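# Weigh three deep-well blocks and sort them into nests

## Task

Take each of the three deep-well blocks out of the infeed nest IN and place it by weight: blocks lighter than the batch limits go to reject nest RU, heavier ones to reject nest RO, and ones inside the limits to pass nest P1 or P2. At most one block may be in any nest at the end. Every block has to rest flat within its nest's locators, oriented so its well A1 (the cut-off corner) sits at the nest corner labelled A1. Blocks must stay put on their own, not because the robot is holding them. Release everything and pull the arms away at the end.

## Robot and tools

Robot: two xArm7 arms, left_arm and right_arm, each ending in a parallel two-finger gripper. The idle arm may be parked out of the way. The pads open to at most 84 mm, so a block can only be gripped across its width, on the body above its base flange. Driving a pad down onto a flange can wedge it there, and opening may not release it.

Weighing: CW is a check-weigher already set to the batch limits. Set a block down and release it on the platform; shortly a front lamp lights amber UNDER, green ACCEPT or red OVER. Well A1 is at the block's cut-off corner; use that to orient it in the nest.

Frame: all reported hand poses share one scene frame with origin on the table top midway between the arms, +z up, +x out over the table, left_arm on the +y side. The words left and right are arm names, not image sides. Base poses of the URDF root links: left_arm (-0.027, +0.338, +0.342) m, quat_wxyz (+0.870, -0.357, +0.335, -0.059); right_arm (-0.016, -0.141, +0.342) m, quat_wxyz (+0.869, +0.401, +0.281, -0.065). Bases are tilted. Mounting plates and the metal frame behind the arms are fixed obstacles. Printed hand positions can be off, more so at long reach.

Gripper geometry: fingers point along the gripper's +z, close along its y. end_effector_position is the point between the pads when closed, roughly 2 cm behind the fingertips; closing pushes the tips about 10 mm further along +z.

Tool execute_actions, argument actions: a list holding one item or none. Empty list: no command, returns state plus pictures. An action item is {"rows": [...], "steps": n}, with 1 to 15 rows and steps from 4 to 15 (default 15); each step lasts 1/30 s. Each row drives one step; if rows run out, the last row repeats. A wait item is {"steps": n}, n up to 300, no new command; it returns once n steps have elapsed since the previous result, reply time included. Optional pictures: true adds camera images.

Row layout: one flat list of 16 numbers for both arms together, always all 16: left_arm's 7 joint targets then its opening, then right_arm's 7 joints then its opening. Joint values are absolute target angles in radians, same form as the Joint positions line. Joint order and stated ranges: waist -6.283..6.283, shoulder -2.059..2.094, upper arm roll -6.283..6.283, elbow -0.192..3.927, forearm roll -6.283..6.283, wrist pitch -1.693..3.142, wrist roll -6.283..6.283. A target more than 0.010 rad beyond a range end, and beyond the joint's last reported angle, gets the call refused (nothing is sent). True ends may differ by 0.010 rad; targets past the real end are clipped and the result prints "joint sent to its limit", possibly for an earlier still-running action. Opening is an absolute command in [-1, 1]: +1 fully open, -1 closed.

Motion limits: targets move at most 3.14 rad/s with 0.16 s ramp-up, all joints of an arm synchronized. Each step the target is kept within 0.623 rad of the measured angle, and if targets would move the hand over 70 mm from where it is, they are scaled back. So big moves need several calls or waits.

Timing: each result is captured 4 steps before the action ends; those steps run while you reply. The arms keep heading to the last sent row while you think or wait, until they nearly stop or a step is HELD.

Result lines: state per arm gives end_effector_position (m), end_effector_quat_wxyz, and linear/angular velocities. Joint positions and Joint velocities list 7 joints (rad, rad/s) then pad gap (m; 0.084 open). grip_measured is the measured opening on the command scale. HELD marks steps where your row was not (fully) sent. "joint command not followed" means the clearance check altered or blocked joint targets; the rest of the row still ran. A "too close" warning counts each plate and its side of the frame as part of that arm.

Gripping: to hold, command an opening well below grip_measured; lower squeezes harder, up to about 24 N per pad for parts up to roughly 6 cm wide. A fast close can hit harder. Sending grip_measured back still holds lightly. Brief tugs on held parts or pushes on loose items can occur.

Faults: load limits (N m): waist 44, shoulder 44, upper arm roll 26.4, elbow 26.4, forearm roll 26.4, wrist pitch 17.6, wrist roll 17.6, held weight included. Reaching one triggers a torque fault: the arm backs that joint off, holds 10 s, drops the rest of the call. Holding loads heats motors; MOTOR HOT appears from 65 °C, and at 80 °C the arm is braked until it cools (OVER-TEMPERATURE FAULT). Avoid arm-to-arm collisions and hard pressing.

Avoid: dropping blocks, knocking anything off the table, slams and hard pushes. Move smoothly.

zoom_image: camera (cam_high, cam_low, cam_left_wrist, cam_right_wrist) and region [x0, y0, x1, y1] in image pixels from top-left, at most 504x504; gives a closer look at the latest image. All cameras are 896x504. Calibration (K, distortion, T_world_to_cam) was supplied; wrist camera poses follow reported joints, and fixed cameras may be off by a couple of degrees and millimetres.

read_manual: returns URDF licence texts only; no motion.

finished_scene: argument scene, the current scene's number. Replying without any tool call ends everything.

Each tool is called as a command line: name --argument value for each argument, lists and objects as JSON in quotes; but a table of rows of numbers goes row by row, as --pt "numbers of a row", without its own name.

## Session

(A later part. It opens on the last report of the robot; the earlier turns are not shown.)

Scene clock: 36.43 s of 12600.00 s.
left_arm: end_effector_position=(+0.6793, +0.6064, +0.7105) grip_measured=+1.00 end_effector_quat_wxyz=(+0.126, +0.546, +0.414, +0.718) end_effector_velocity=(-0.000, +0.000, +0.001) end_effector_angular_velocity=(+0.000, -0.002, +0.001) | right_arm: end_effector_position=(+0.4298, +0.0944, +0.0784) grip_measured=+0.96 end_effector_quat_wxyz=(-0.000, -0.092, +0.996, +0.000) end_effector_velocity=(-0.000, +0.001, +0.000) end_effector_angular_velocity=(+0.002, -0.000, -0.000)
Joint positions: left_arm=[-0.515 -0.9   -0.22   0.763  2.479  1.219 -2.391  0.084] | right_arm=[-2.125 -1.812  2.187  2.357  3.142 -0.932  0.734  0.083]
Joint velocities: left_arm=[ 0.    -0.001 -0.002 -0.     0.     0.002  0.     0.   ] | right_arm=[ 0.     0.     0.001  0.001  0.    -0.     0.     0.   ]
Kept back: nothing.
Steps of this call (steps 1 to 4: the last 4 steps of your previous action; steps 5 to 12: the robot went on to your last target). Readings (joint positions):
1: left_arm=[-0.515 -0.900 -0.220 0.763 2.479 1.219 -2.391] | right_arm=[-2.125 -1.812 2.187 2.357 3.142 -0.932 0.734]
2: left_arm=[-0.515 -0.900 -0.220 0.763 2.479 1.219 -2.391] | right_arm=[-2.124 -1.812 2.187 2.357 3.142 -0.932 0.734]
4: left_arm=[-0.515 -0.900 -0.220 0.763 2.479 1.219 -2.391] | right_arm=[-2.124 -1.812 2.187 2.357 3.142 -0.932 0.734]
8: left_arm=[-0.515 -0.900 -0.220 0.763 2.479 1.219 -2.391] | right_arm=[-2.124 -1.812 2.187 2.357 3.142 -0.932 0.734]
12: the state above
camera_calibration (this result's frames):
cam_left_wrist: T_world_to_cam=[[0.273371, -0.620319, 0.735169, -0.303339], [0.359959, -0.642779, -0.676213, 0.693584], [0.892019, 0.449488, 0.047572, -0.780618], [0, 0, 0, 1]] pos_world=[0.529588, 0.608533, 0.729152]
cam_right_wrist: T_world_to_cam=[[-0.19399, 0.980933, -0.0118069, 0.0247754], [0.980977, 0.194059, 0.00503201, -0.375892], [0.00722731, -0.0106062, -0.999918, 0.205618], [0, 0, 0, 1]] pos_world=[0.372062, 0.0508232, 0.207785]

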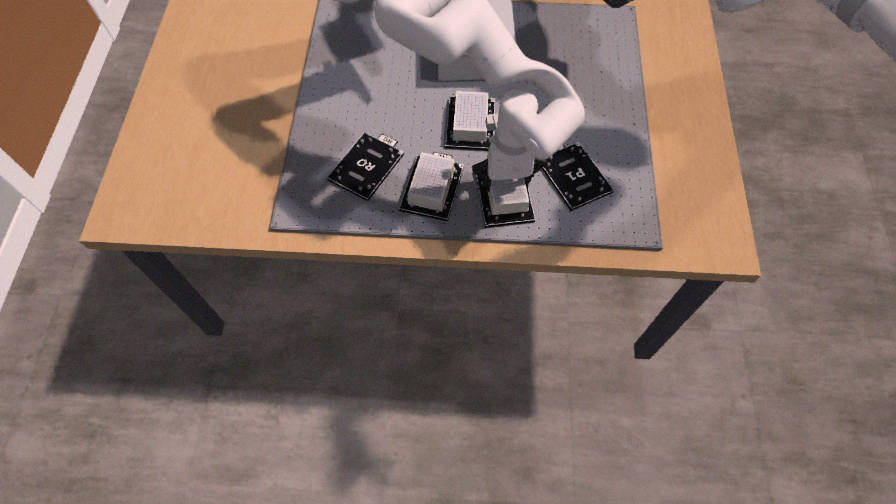

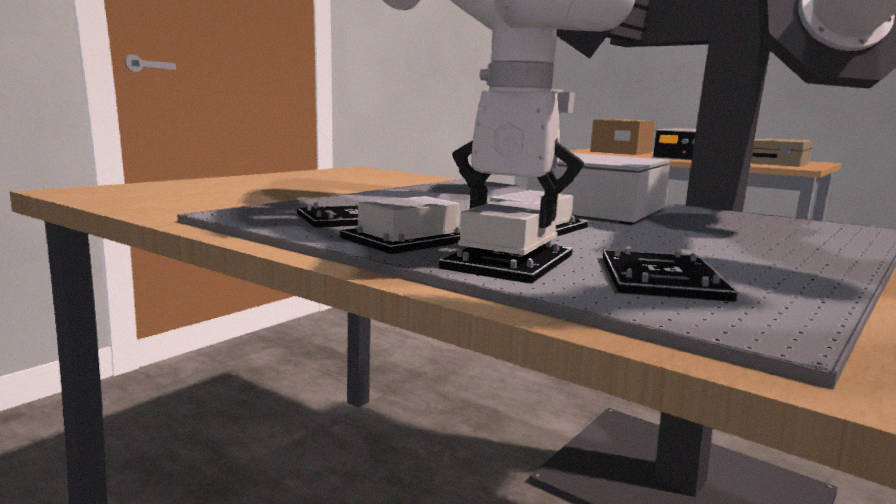

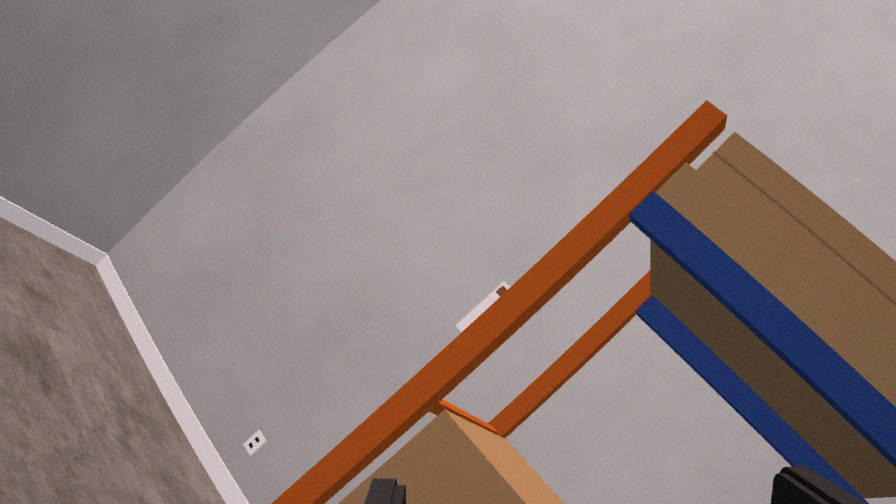

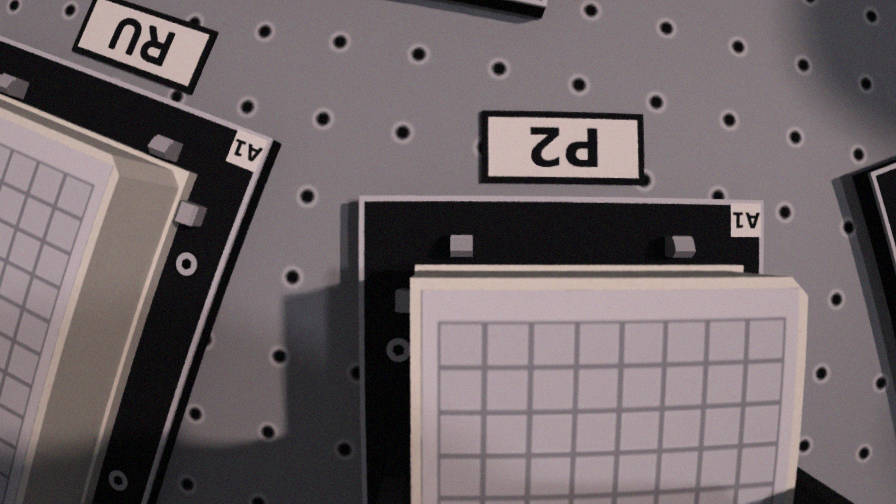

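execute_actions --actions '[{"rows":[[-0.515,-0.9,-0.22,0.763,2.479,1.219,-2.391,1,-2.139,-1.8215,2.1833,2.3766,3.1416,-0.9347,0.737,0.3],[-0.515,-0.9,-0.22,0.763,2.479,1.219,-2.391,1,-2.139,-1.8215,2.1833,2.3766,3.1416,-0.9347,0.737,0.3],[-0.515,-0.9,-0.22,0.763,2.479,1.219,-2.391,1,-2.139,-1.8215,2.1833,2.3766,3.1416,-0.9347,0.737,0.3],[-0.515,-0.9,-0.22,0.763,2.479,1.219,-2.391,1,-2.1533,-1.8311,2.1797,2.3957,3.1416,-0.937,0.737,0.3],[-0.515,-0.9,-0.22,0.763,2.479,1.219,-2.391,1,-2.1533,-1.8311,2.1797,2.3957,3.1416,-0.937,0.737,0.3],[-0.515,-0.9,-0.22,0.763,2.479,1.219,-2.391,1,-2.1533,-1.8311,2.1797,2.3957,3.1416,-0.937,0.737,0.3],[-0.515,-0.9,-0.22,0.763,2.479,1.219,-2.391,1,-2.1677,-1.8408,2.176,2.415,3.1416,-0.9394,0.737,0.3],[-0.515,-0.9,-0.22,0.763,2.479,1.219,-2.391,1,-2.1677,-1.8408,2.176,2.415,3.1416,-0.9394,0.737,0.3],[-0.515,-0.9,-0.22,0.763,2.479,1.219,-2.391,1,-2.1677,-1.8408,2.176,2.415,3.1416,-0.9394,0.737,0.3],[-0.515,-0.9,-0.22,0.763,2.479,1.219,-2.391,1,-2.182,-1.8504,2.1723,2.4341,3.1416,-0.9417,0.737,0.3]],"steps":15}]'

execute_actions --actions '[{"steps":12}]' --pictures true

Scene clock: 37.23 s of 12600.00 s.
left_arm: end_effector_position=(+0.6793, +0.6064, +0.7105) grip_measured=+1.00 end_effector_quat_wxyz=(+0.126, +0.546, +0.414, +0.718) end_effector_velocity=(+0.000, -0.001, -0.001) end_effector_angular_velocity=(+0.001, +0.002, -0.002) | right_arm: end_effector_position=(+0.4286, +0.0942, +0.0645) grip_measured=+0.96 end_effector_quat_wxyz=(-0.002, -0.090, +0.996, -0.001) end_effector_velocity=(-0.002, +0.003, -0.040) end_effector_angular_velocity=(-0.001, +0.006, +0.003)
Joint positions: left_arm=[-0.515 -0.9   -0.22   0.763  2.479  1.219 -2.391  0.084] | right_arm=[-2.171 -1.844  2.176  2.419  3.142 -0.943  0.737  0.083]
Joint velocities: left_arm=[ 0.     0.002  0.001 -0.001  0.     0.     0.     0.   ] | right_arm=[-0.162 -0.111 -0.04   0.242  0.001 -0.056 -0.001  0.   ]
Steps of this call (steps 1 to 13: the robot went on to your last target; steps 14 to 24: the first 11 steps of this action). Readings (joint positions):
14: left_arm=[-0.515 -0.900 -0.220 0.763 2.479 1.219 -2.391] | right_arm=[-2.125 -1.812 2.187 2.358 3.142 -0.933 0.734]
15: left_arm=[-0.515 -0.900 -0.220 0.763 2.479 1.219 -2.391] | right_arm=[-2.129 -1.815 2.186 2.364 3.142 -0.933 0.735]
17: left_arm=[-0.515 -0.900 -0.220 0.763 2.479 1.219 -2.391] | right_arm=[-2.137 -1.820 2.184 2.375 3.142 -0.934 0.736]
21: left_arm=[-0.515 -0.900 -0.220 0.763 2.479 1.219 -2.391] | right_arm=[-2.157 -1.834 2.179 2.400 3.142 -0.938 0.737]
24: the state above

Scene clock: 37.63 s of 12600.00 s.
left_arm: end_effector_position=(+0.6793, +0.6064, +0.7105) grip_measured=+1.00 end_effector_quat_wxyz=(+0.126, +0.546, +0.414, +0.718) end_effector_velocity=(+0.000, +0.000, -0.001) end_effector_angular_velocity=(-0.000, +0.001, +0.001) | right_arm: end_effector_position=(+0.4300, +0.0944, +0.0617) grip_measured=+0.96 end_effector_quat_wxyz=(-0.000, -0.090, +0.996, +0.000) end_effector_velocity=(+0.001, +0.000, -0.002) end_effector_angular_velocity=(+0.003, -0.002, -0.002)
Joint positions: left_arm=[-0.515 -0.9   -0.22   0.763  2.479  1.219 -2.391  0.084] | right_arm=[-2.181 -1.85   2.172  2.434  3.142 -0.942  0.737  0.083]
Joint velocities: left_arm=[ 0.     0.001  0.001  0.001 -0.     0.     0.     0.   ] | right_arm=[-0.003 -0.001 -0.001  0.001  0.     0.006  0.001  0.   ]
Kept back: nothing.
Steps of this call (steps 1 to 4: the last 4 steps of your previous action; steps 5 to 12: the robot went on to your last target). Readings (joint positions):
1: left_arm=[-0.515 -0.900 -0.220 0.763 2.479 1.219 -2.391] | right_arm=[-2.175 -1.847 2.175 2.426 3.142 -0.944 0.737]
2: left_arm=[-0.515 -0.900 -0.220 0.763 2.479 1.219 -2.391] | right_arm=[-2.178 -1.848 2.174 2.430 3.142 -0.945 0.737]
4: left_arm=[-0.515 -0.900 -0.220 0.763 2.479 1.219 -2.391] | right_arm=[-2.180 -1.849 2.173 2.433 3.142 -0.945 0.737]
8: left_arm=[-0.515 -0.900 -0.220 0.763 2.479 1.219 -2.391] | right_arm=[-2.181 -1.850 2.172 2.434 3.142 -0.943 0.737]
12: the state above
camera_calibration (this result's frames):
cam_left_wrist: T_world_to_cam=[[0.273371, -0.620319, 0.735169, -0.303339], [0.359959, -0.64278, -0.676213, 0.693584], [0.892019, 0.449488, 0.047572, -0.780618], [0, 0, 0, 1]] pos_world=[0.529588, 0.608533, 0.729152]
cam_right_wrist: T_world_to_cam=[[-0.190853, 0.981547, -0.0118885, 0.0231711], [0.981591, 0.190925, 0.00526581, -0.375971], [0.00743844, -0.0106646, -0.999915, 0.188878], [0, 0, 0, 1]] pos_world=[0.372067, 0.051053, 0.191117]

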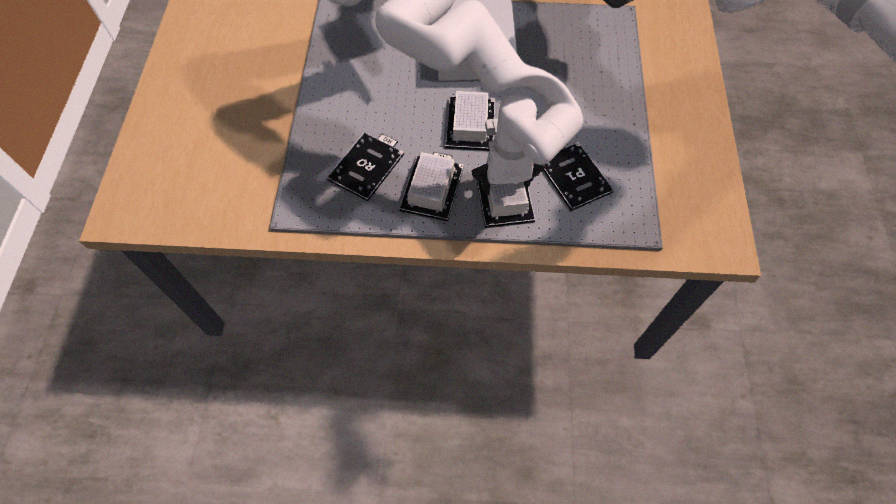

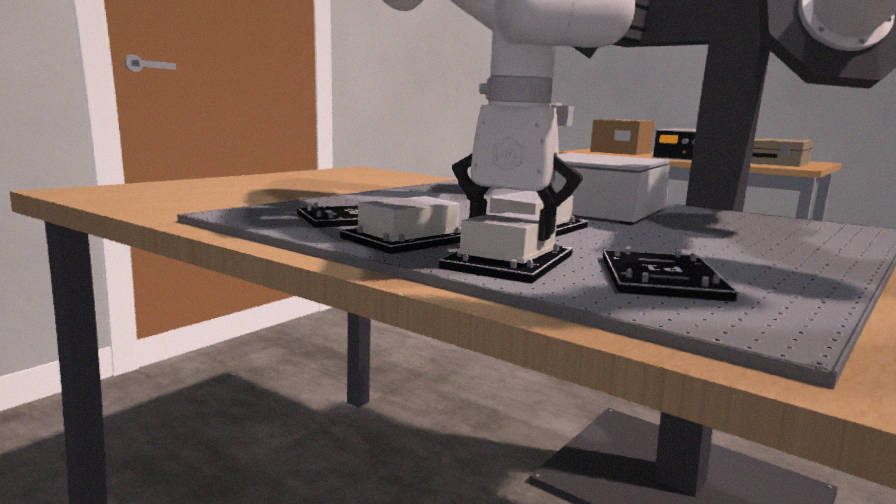

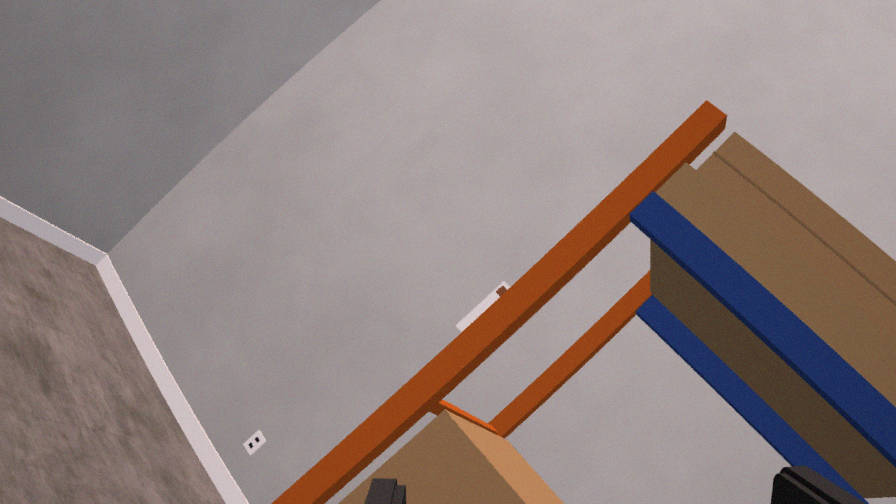

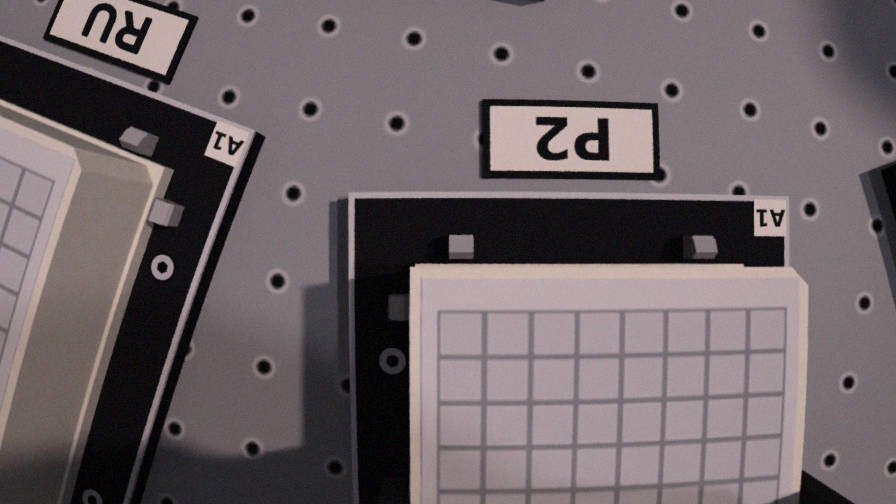

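execute_actions --actions '[{"rows":[[-0.515,-0.9,-0.22,0.763,2.479,1.219,-2.391,1,-2.1738,-1.847,2.1746,2.4178,3.1416,-0.9338,0.738,0.3]],"steps":12}]'

execute_actions --actions '[{"rows":[[-0.515,-0.9,-0.22,0.763,2.479,1.219,-2.391,1,-2.1738,-1.847,2.1746,2.4178,3.1416,-0.9338,0.738,1]],"steps":15}]' --pictures true

zoom_image --camera "cam_low" --region '[420,170,600,290]'

Scene clock: 38.30 s of 12600.00 s.
left_arm: end_effector_position=(+0.6793, +0.6064, +0.7105) grip_measured=+1.00 end_effector_quat_wxyz=(+0.126, +0.546, +0.414, +0.718) end_effector_velocity=(+0.000, -0.001, -0.001) end_effector_angular_velocity=(+0.001, +0.001, -0.002) | right_arm: end_effector_position=(+0.4296, +0.0943, +0.0615) grip_measured=+0.96 end_effector_quat_wxyz=(+0.001, -0.090, +0.996, +0.001) end_effector_velocity=(-0.001, -0.001, -0.000) end_effector_angular_velocity=(-0.002, +0.001, +0.000)
Joint positions: left_arm=[-0.515 -0.9   -0.22   0.763  2.479  1.219 -2.391  0.084] | right_arm=[-2.174 -1.846  2.174  2.419  3.141 -0.933  0.738  0.083]
Joint velocities: left_arm=[-0.     0.001  0.    -0.001 -0.    -0.001  0.     0.   ] | right_arm=[ 0.001 -0.    -0.    -0.003  0.    -0.001  0.    -0.   ]
Steps of this call (steps 1 to 12: the robot went on to your last target; steps 13 to 20: the first 8 steps of this action). Readings (joint positions):
13: left_arm=[-0.515 -0.900 -0.220 0.763 2.479 1.219 -2.391] | right_arm=[-2.181 -1.850 2.172 2.433 3.142 -0.941 0.737]
14: left_arm=[-0.515 -0.900 -0.220 0.763 2.479 1.219 -2.391] | right_arm=[-2.179 -1.849 2.173 2.429 3.141 -0.939 0.737]
16: left_arm=[-0.515 -0.900 -0.220 0.763 2.479 1.219 -2.391] | right_arm=[-2.175 -1.847 2.173 2.421 3.141 -0.934 0.738]
20: the state above

Scene clock: 38.80 s of 12600.00 s.
left_arm: end_effector_position=(+0.6793, +0.6064, +0.7105) grip_measured=+1.00 end_effector_quat_wxyz=(+0.126, +0.546, +0.414, +0.718) end_effector_velocity=(-0.000, +0.002, -0.000) end_effector_angular_velocity=(-0.001, +0.000, +0.004) | right_arm: end_effector_position=(+0.4282, +0.0942, +0.0609) grip_measured=+1.00 end_effector_quat_wxyz=(-0.001, -0.091, +0.996, +0.000) end_effector_velocity=(+0.005, +0.000, +0.004) end_effector_angular_velocity=(+0.002, -0.010, +0.000)
Joint positions: left_arm=[-0.515 -0.9   -0.22   0.763  2.479  1.219 -2.391  0.084] | right_arm=[-2.174 -1.847  2.175  2.418  3.142 -0.934  0.738  0.084]
Joint velocities: left_arm=[-0.    -0.002  0.001 -0.001  0.     0.002 -0.     0.   ] | right_arm=[ 0.004  0.005 -0.004  0.004 -0.002 -0.002 -0.001  0.   ]
Steps of this call (steps 1 to 4: the last 4 steps of your previous action; steps 5 to 15: the first 11 steps of this action). Readings (joint positions):
5: left_arm=[-0.515 -0.900 -0.220 0.763 2.479 1.219 -2.391] | right_arm=[-2.175 -1.847 2.174 2.418 3.141 -0.931 0.738]
6: left_arm=[-0.515 -0.900 -0.220 0.763 2.479 1.219 -2.391] | right_arm=[-2.175 -1.847 2.174 2.418 3.141 -0.931 0.738]
8: left_arm=[-0.515 -0.900 -0.220 0.763 2.479 1.219 -2.391] | right_arm=[-2.175 -1.847 2.174 2.418 3.142 -0.932 0.738]
12: left_arm=[-0.515 -0.900 -0.220 0.763 2.479 1.219 -2.391] | right_arm=[-2.175 -1.848 2.175 2.417 3.142 -0.933 0.738]
15: the state above
camera_calibration (this result's frames):
cam_left_wrist: T_world_to_cam=[[0.273371, -0.620319, 0.735169, -0.303339], [0.359959, -0.642779, -0.676213, 0.693584], [0.892019, 0.449488, 0.0475721, -0.780618], [0, 0, 0, 1]] pos_world=[0.529588, 0.608533, 0.729152]
cam_right_wrist: T_world_to_cam=[[-0.191524, 0.981416, -0.0118531, 0.0233422], [0.981467, 0.191584, 0.00417424, -0.374035], [0.00636752, -0.0108339, -0.999921, 0.188504], [0, 0, 0, 1]] pos_world=[0.370373, 0.0507929, 0.190328]

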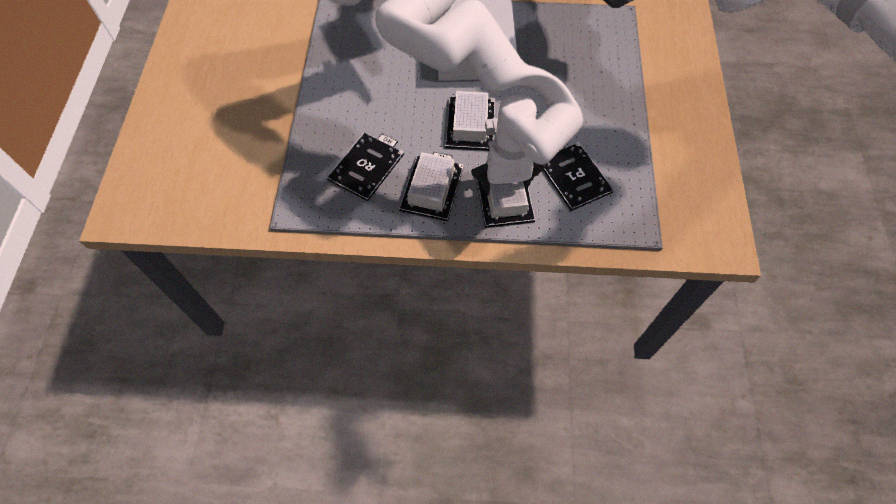

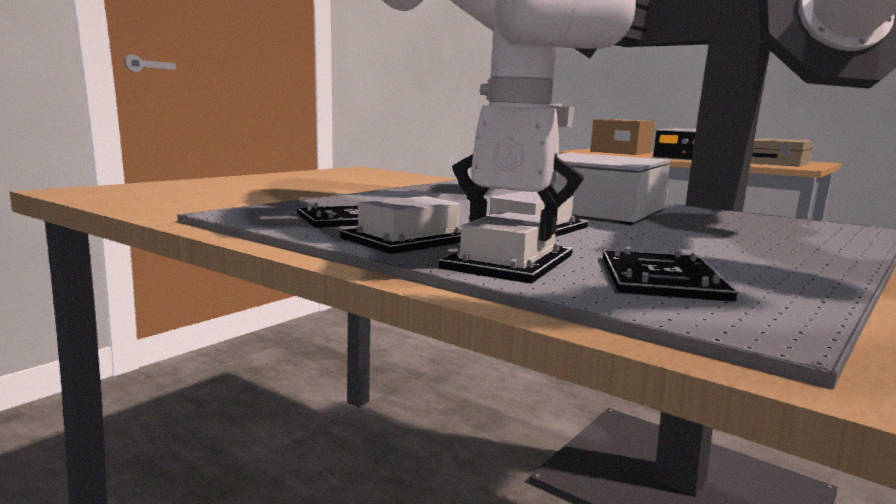

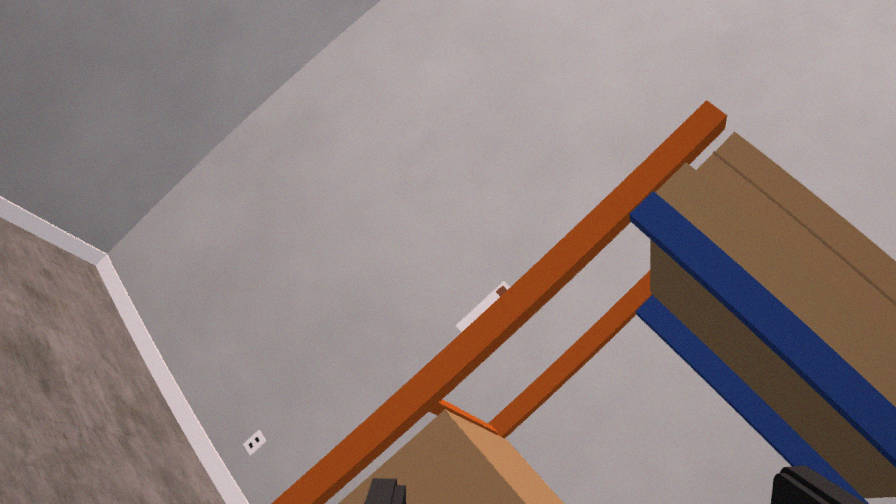

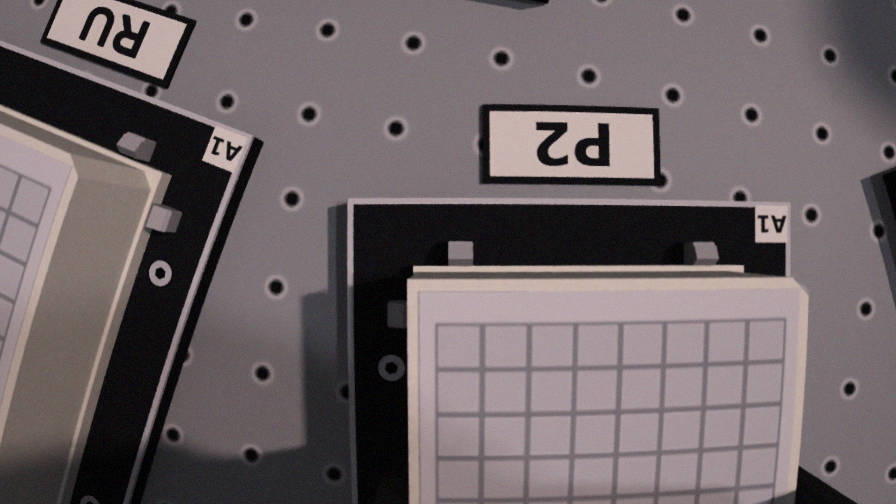

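Region (420, 170, 600, 290) of cam_low's 896x504 image, scaled by 2.800, with more detail than that image has.

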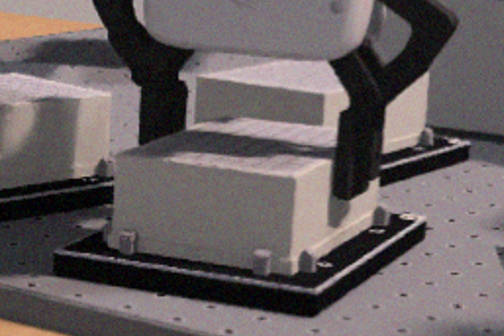

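execute_actions --actions '[{"rows":[[-0.515,-0.9,-0.22,0.763,2.479,1.219,-2.391,1,-2.16,-1.8375,2.178,2.4,3.1416,-0.932,0.738,1],[-0.515,-0.9,-0.22,0.763,2.479,1.219,-2.391,1,-2.16,-1.8375,2.178,2.4,3.1416,-0.932,0.738,1],[-0.515,-0.9,-0.22,0.763,2.479,1.219,-2.391,1,-2.146,-1.828,2.1817,2.3815,3.1416,-0.93,0.738,1],[-0.515,-0.9,-0.22,0.763,2.479,1.219,-2.391,1,-2.146,-1.828,2.1817,2.3815,3.1416,-0.93,0.738,1],[-0.515,-0.9,-0.22,0.763,2.479,1.219,-2.391,1,-2.132,-1.8185,2.1853,2.363,3.1416,-0.928,0.738,1],[-0.515,-0.9,-0.22,0.763,2.479,1.219,-2.391,1,-2.132,-1.8185,2.1853,2.363,3.1416,-0.928,0.738,1],[-0.515,-0.9,-0.22,0.763,2.479,1.219,-2.391,1,-2.1185,-1.809,2.189,2.345,3.1416,-0.9263,0.738,1],[-0.515,-0.9,-0.22,0.763,2.479,1.219,-2.391,1,-2.1185,-1.809,2.189,2.345,3.1416,-0.9263,0.738,1],[-0.515,-0.9,-0.22,0.763,2.479,1.219,-2.391,1,-2.095,-1.792,2.195,2.316,3.1416,-0.926,0.738,1]],"steps":15}]' --pictures true

Scene clock: 39.43 s of 12600.00 s.
left_arm: end_effector_position=(+0.6793, +0.6064, +0.7105) grip_measured=+1.00 end_effector_quat_wxyz=(+0.126, +0.546, +0.414, +0.718) end_effector_velocity=(-0.000, +0.001, +0.000) end_effector_angular_velocity=(-0.000, -0.000, +0.002) | right_arm: end_effector_position=(+0.4286, +0.0941, +0.0828) grip_measured=+1.00 end_effector_quat_wxyz=(-0.001, -0.090, +0.996, +0.000) end_effector_velocity=(+0.005, +0.006, +0.089) end_effector_angular_velocity=(+0.015, -0.008, -0.002)
Joint positions: left_arm=[-0.515 -0.9   -0.22   0.763  2.479  1.219 -2.391  0.084] | right_arm=[-2.106 -1.8    2.192  2.329  3.142 -0.926  0.738  0.084]
Joint velocities: left_arm=[ 0.    -0.002  0.001 -0.    -0.     0.     0.     0.   ] | right_arm=[ 0.236  0.168  0.057 -0.268 -0.001  0.     0.     0.   ]
Steps of this call (steps 1 to 4: the last 4 steps of your previous action; steps 5 to 8: the robot went on to your last target; steps 9 to 19: the first 11 steps of this action). Readings (joint positions):
9: left_arm=[-0.515 -0.900 -0.220 0.763 2.479 1.219 -2.391] | right_arm=[-2.173 -1.847 2.175 2.417 3.142 -0.934 0.738]
10: left_arm=[-0.515 -0.900 -0.220 0.763 2.479 1.219 -2.391] | right_arm=[-2.170 -1.844 2.176 2.411 3.142 -0.933 0.738]
12: left_arm=[-0.515 -0.900 -0.220 0.763 2.479 1.219 -2.391] | right_arm=[-2.159 -1.837 2.179 2.396 3.142 -0.932 0.738]
16: left_arm=[-0.515 -0.900 -0.220 0.763 2.479 1.219 -2.391] | right_arm=[-2.130 -1.817 2.186 2.362 3.142 -0.928 0.738]
19: the state above
camera_calibration (this result's frames):
cam_left_wrist: T_world_to_cam=[[0.273371, -0.620319, 0.735169, -0.303339], [0.359959, -0.642779, -0.676213, 0.693584], [0.892019, 0.449488, 0.047572, -0.780618], [0, 0, 0, 1]] pos_world=[0.529588, 0.608533, 0.729152]
cam_right_wrist: T_world_to_cam=[[-0.190866, 0.981547, -0.0116732, 0.0234356], [0.981597, 0.190924, 0.00402937, -0.374507], [0.00618371, -0.0106893, -0.999924, 0.210501], [0, 0, 0, 1]] pos_world=[0.370786, 0.0507493, 0.212268]

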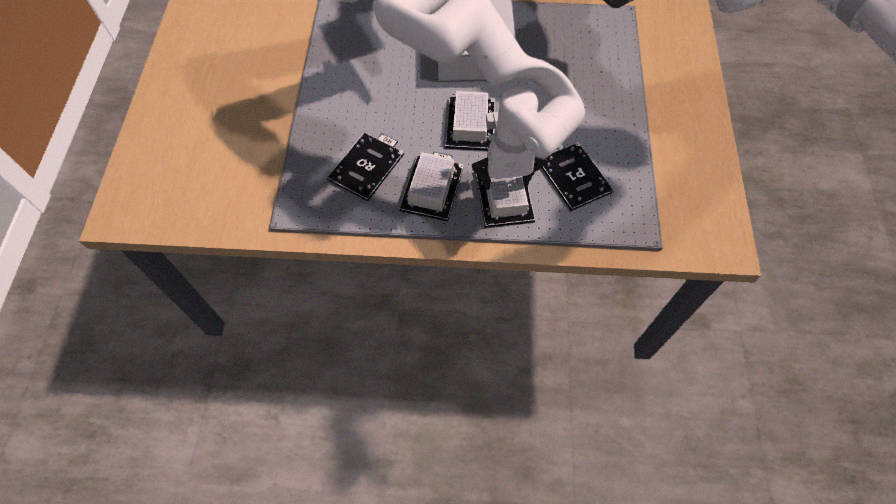

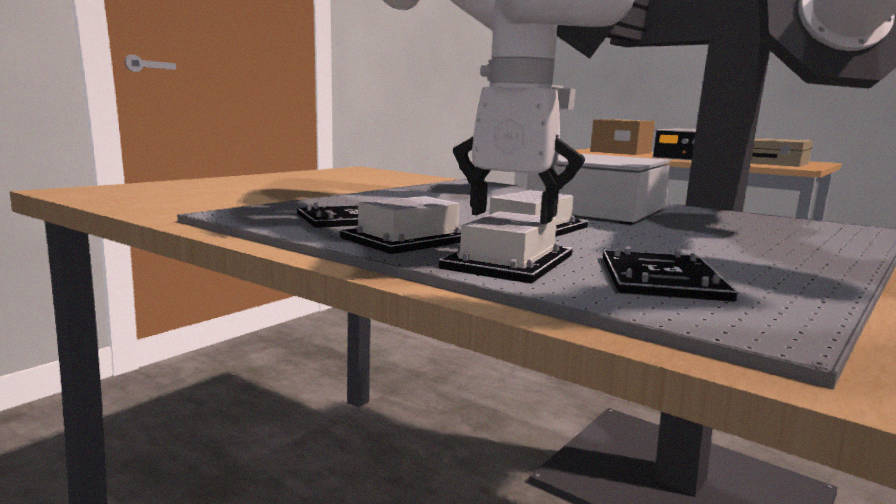

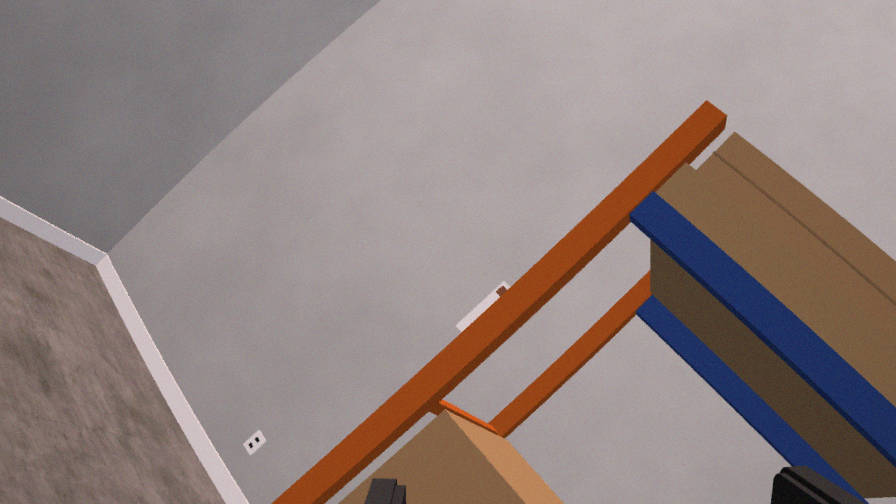

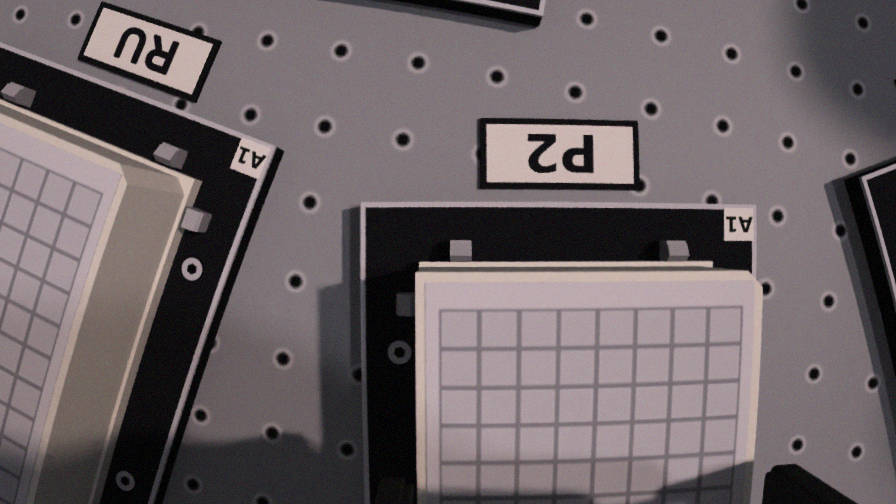

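execute_actions --actions '[{"rows":[[-0.515,-0.9,-0.22,0.763,2.479,1.219,-2.391,1,-1.9376,-1.7014,2.227,2.1082,3.1416,-0.8967,0.77,1]],"steps":10}]'

execute_actions --actions '[{"rows":[[-0.515,-0.9,-0.22,0.763,2.479,1.219,-2.391,1,-1.4054,-1.5483,2.4416,1.1,3.1416,-0.381,1.271,1]],"steps":15}]'

execute_actions --actions '[{"steps":10}]'

execute_actions --actions '[{"rows":[[-0.515,-0.9,-0.22,0.763,2.479,1.219,-2.391,1,-1.4656,-1.62,2.4408,1.1373,3.1416,-0.3247,1.271,1]],"steps":10}]'

execute_actions --actions '[{"rows":[[-0.515,-0.9,-0.22,0.763,2.479,1.219,-2.391,1,-1.4901,-1.6487,2.4392,1.1553,3.1416,-0.3051,1.271,1]],"steps":15}]' --pictures true

Scene clock: 39.93 s of 12600.00 s.
left_arm: end_effector_position=(+0.6793, +0.6064, +0.7105) grip_measured=+1.00 end_effector_quat_wxyz=(+0.126, +0.546, +0.414, +0.718) end_effector_velocity=(-0.000, -0.001, -0.001) end_effector_angular_velocity=(+0.001, +0.001, -0.002) | right_arm: end_effector_position=(+0.4178, +0.0930, +0.1215) grip_measured=+1.00 end_effector_quat_wxyz=(-0.001, -0.085, +0.996, -0.001) end_effector_velocity=(-0.026, +0.088, +0.324) end_effector_angular_velocity=(+0.227, -0.169, -0.002)
Joint positions: left_arm=[-0.515 -0.9   -0.22   0.763  2.479  1.219 -2.391  0.084] | right_arm=[-1.968 -1.719  2.221  2.146  3.142 -0.903  0.764  0.084]
Joint velocities: left_arm=[ 0.    -0.     0.    -0.002  0.    -0.001 -0.     0.   ] | right_arm=[ 0.871  0.49   0.168 -0.804  0.004  0.104  0.136  0.   ]
Steps of this call (steps 1 to 4: the last 4 steps of your previous action; steps 5 to 9: the robot went on to your last target; steps 10 to 15: the first 6 steps of this action). Readings (joint positions):
10: left_arm=[-0.515 -0.900 -0.220 0.763 2.479 1.219 -2.391] | right_arm=[-2.095 -1.792 2.195 2.315 3.142 -0.926 0.738]
11: left_arm=[-0.515 -0.900 -0.220 0.763 2.479 1.219 -2.391] | right_arm=[-2.089 -1.788 2.197 2.304 3.142 -0.924 0.740]
13: left_arm=[-0.515 -0.900 -0.220 0.763 2.479 1.219 -2.391] | right_arm=[-2.039 -1.760 2.207 2.230 3.141 -0.913 0.751]
15: the state above

Scene clock: 40.43 s of 12600.00 s.
left_arm: end_effector_position=(+0.6793, +0.6064, +0.7105) grip_measured=+1.00 end_effector_quat_wxyz=(+0.126, +0.546, +0.414, +0.718) end_effector_velocity=(-0.000, -0.000, +0.001) end_effector_angular_velocity=(+0.000, -0.002, -0.001) | right_arm: end_effector_position=(+0.3060, +0.1170, +0.1547) grip_measured=+1.00 end_effector_quat_wxyz=(+0.021, -0.019, +0.998, +0.065) end_effector_velocity=(-0.392, -0.340, -0.154) end_effector_angular_velocity=(-0.457, +0.278, -0.198)
Joint positions: left_arm=[-0.515 -0.9   -0.22   0.763  2.479  1.219 -2.391  0.084] | right_arm=[-1.589 -1.602  2.37   1.584  3.142 -0.565  1.093  0.084]
Joint velocities: left_arm=[-0.    -0.    -0.002  0.     0.    -0.001 -0.     0.   ] | right_arm=[ 0.664  0.173  0.274 -1.777  0.     0.663  0.648 -0.   ]
Steps of this call (steps 1 to 4: the last 4 steps of your previous action; steps 5 to 15: the first 11 steps of this action). Readings (joint positions):
5: left_arm=[-0.515 -0.900 -0.220 0.763 2.479 1.219 -2.391] | right_arm=[-1.935 -1.700 2.227 2.109 3.142 -0.896 0.771]
6: left_arm=[-0.515 -0.900 -0.220 0.763 2.479 1.219 -2.391] | right_arm=[-1.931 -1.699 2.229 2.096 3.141 -0.886 0.780]
8: left_arm=[-0.515 -0.900 -0.220 0.763 2.479 1.219 -2.391] | right_arm=[-1.875 -1.681 2.250 2.019 3.140 -0.824 0.840]
12: left_arm=[-0.515 -0.900 -0.220 0.763 2.479 1.219 -2.391] | right_arm=[-1.681 -1.627 2.332 1.775 3.142 -0.651 1.008]
15: the state above

Scene clock: 40.77 s of 12600.00 s.
left_arm: end_effector_position=(+0.6793, +0.6064, +0.7105) grip_measured=+1.00 end_effector_quat_wxyz=(+0.126, +0.546, +0.414, +0.718) end_effector_velocity=(+0.000, +0.000, -0.000) end_effector_angular_velocity=(-0.000, +0.001, -0.000) | right_arm: end_effector_position=(+0.2118, +0.0019, +0.1258) grip_measured=+1.00 end_effector_quat_wxyz=(-0.002, +0.008, +1.000, -0.002) end_effector_velocity=(-0.055, -0.090, -0.012) end_effector_angular_velocity=(-0.087, +0.006, -0.034)
Joint positions: left_arm=[-0.515 -0.9   -0.22   0.763  2.479  1.219 -2.391  0.084] | right_arm=[-1.411 -1.551  2.441  1.109  3.142 -0.388  1.265  0.084]
Joint velocities: left_arm=[ 0.    -0.001  0.001 -0.    -0.    -0.001 -0.     0.   ] | right_arm=[ 0.123  0.032  0.049 -0.318 -0.001  0.129  0.123  0.   ]
Kept back: nothing.
Steps of this call (steps 1 to 4: the last 4 steps of your previous action; steps 5 to 10: the robot went on to your last target). Readings (joint positions):
1: left_arm=[-0.515 -0.900 -0.220 0.763 2.479 1.219 -2.391] | right_arm=[-1.569 -1.597 2.379 1.525 3.142 -0.543 1.113]
2: left_arm=[-0.515 -0.900 -0.220 0.763 2.479 1.219 -2.391] | right_arm=[-1.549 -1.591 2.386 1.469 3.142 -0.522 1.134]
4: left_arm=[-0.515 -0.900 -0.220 0.763 2.479 1.219 -2.391] | right_arm=[-1.508 -1.579 2.401 1.360 3.142 -0.481 1.174]
8: left_arm=[-0.515 -0.900 -0.220 0.763 2.479 1.219 -2.391] | right_arm=[-1.430 -1.556 2.433 1.158 3.142 -0.405 1.248]
10: the state above

Scene clock: 40.97 s of 12600.00 s.
left_arm: end_effector_position=(+0.6793, +0.6064, +0.7105) grip_measured=+1.00 end_effector_quat_wxyz=(+0.126, +0.546, +0.414, +0.718) end_effector_velocity=(+0.000, -0.000, +0.000) end_effector_angular_velocity=(-0.000, -0.000, -0.001) | right_arm: end_effector_position=(+0.2114, -0.0011, +0.0930) grip_measured=+1.00 end_effector_quat_wxyz=(-0.001, +0.010, +1.000, -0.003) end_effector_velocity=(-0.030, -0.054, -0.069) end_effector_angular_velocity=(-0.111, +0.050, +0.015)
Joint positions: left_arm=[-0.515 -0.9   -0.22   0.763  2.479  1.219 -2.391  0.084] | right_arm=[-1.467 -1.62   2.439  1.135  3.141 -0.328  1.271  0.084]
Joint velocities: left_arm=[ 0.     0.     0.     0.001 -0.    -0.001 -0.     0.   ] | right_arm=[-0.107 -0.135  0.016 -0.023  0.002  0.074  0.002  0.   ]
Steps of this call (steps 1 to 6: the first 6 steps of this action). Readings (joint positions):
1: left_arm=[-0.515 -0.900 -0.220 0.763 2.479 1.219 -2.391] | right_arm=[-1.409 -1.551 2.442 1.103 3.142 -0.384 1.268]
2: left_arm=[-0.515 -0.900 -0.220 0.763 2.479 1.219 -2.391] | right_arm=[-1.414 -1.558 2.441 1.109 3.142 -0.374 1.270]
4: left_arm=[-0.515 -0.900 -0.220 0.763 2.479 1.219 -2.391] | right_arm=[-1.448 -1.597 2.439 1.134 3.141 -0.341 1.271]
6: the state above

Scene clock: 41.47 s of 12600.00 s.
left_arm: end_effector_position=(+0.6793, +0.6064, +0.7105) grip_measured=+1.00 end_effector_quat_wxyz=(+0.126, +0.546, +0.414, +0.718) end_effector_velocity=(+0.001, -0.000, -0.001) end_effector_angular_velocity=(+0.000, +0.001, -0.001) | right_arm: end_effector_position=(+0.2115, +0.0013, +0.0803) grip_measured=+1.00 end_effector_quat_wxyz=(-0.000, +0.009, +1.000, +0.000) end_effector_velocity=(+0.000, +0.002, +0.001) end_effector_angular_velocity=(+0.004, -0.001, +0.001)
Joint positions: left_arm=[-0.515 -0.9   -0.22   0.763  2.479  1.219 -2.391  0.084] | right_arm=[-1.49  -1.648  2.439  1.156  3.142 -0.305  1.271  0.084]
Joint velocities: left_arm=[ 0.     0.002  0.001  0.     0.    -0.     0.     0.   ] | right_arm=[ 0.002  0.002  0.001  0.001  0.001  0.    -0.001  0.   ]
Steps of this call (steps 1 to 4: the last 4 steps of your previous action; steps 5 to 15: the first 11 steps of this action). Readings (joint positions):
5: left_arm=[-0.515 -0.900 -0.220 0.763 2.479 1.219 -2.391] | right_arm=[-1.466 -1.620 2.440 1.140 3.142 -0.324 1.271]
6: left_arm=[-0.515 -0.900 -0.220 0.763 2.479 1.219 -2.391] | right_arm=[-1.471 -1.626 2.440 1.145 3.142 -0.319 1.271]
8: left_arm=[-0.515 -0.900 -0.220 0.763 2.479 1.219 -2.391] | right_arm=[-1.485 -1.643 2.439 1.154 3.142 -0.309 1.271]
12: left_arm=[-0.515 -0.900 -0.220 0.763 2.479 1.219 -2.391] | right_arm=[-1.490 -1.649 2.439 1.155 3.142 -0.305 1.271]
15: the state above
camera_calibration (this result's frames):
cam_left_wrist: T_world_to_cam=[[0.273371, -0.620319, 0.735169, -0.303339], [0.359959, -0.642779, -0.676213, 0.693584], [0.892019, 0.449488, 0.0475722, -0.780618], [0, 0, 0, 1]] pos_world=[0.529588, 0.608533, 0.729152]
cam_right_wrist: T_world_to_cam=[[0.00732226, 0.999908, -0.0114185, 0.0310794], [0.999961, -0.00726445, 0.00509571, -0.147365], [0.00501229, -0.0114554, -0.999922, 0.208605], [0, 0, 0, 1]] pos_world=[0.146086, -0.0297574, 0.209694]

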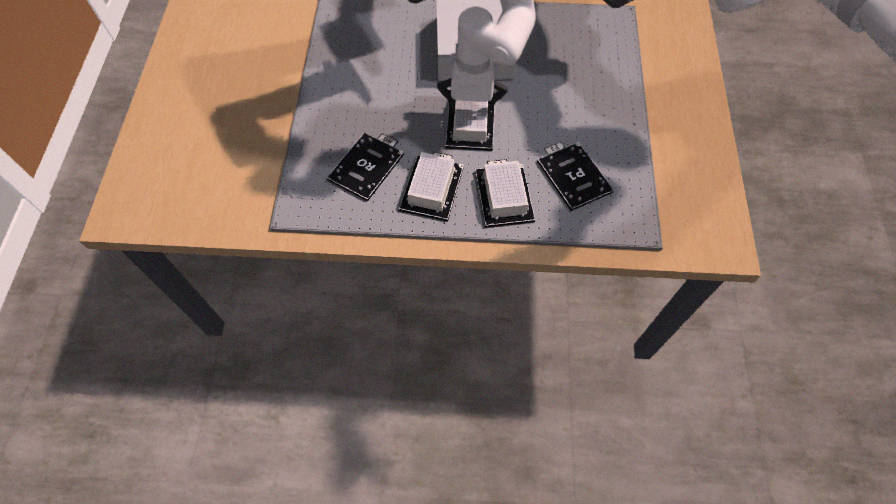

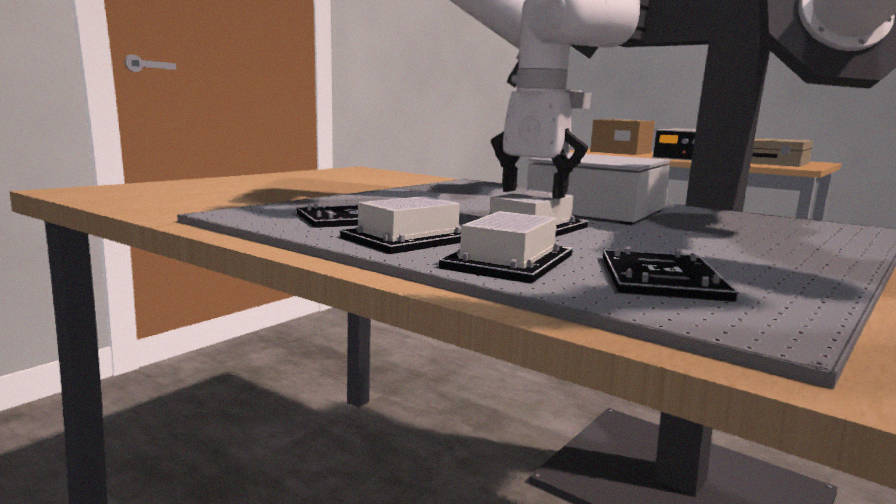

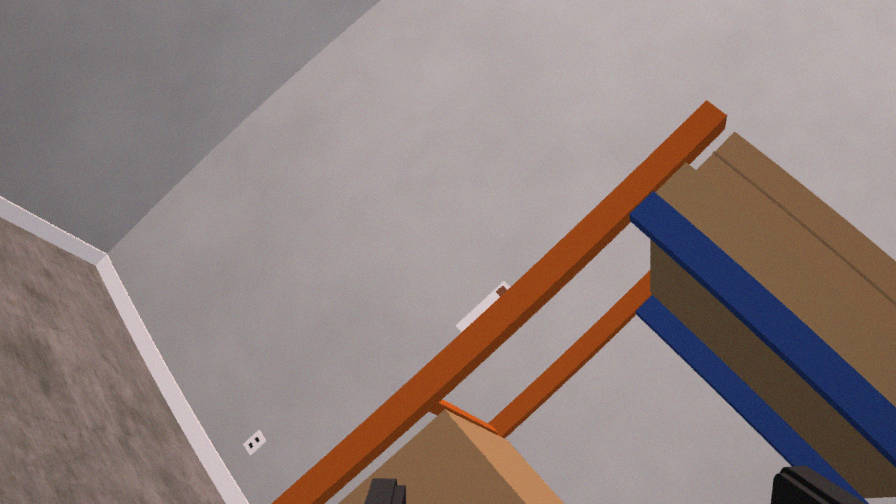

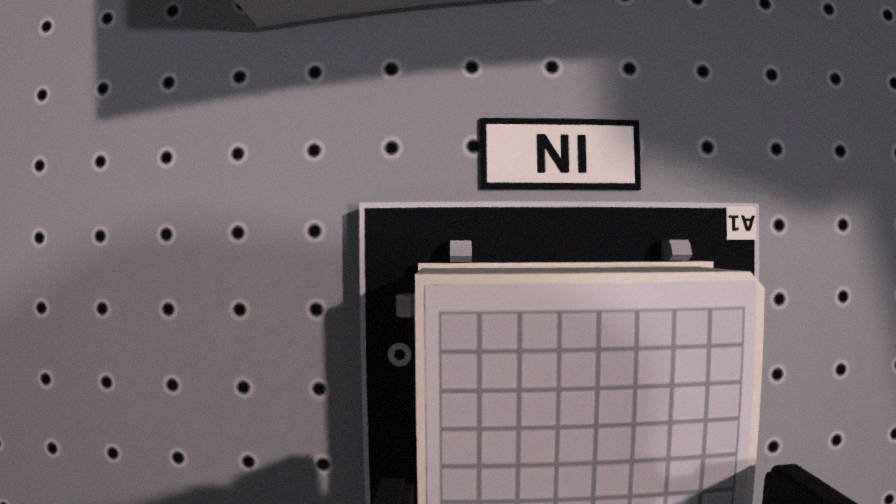

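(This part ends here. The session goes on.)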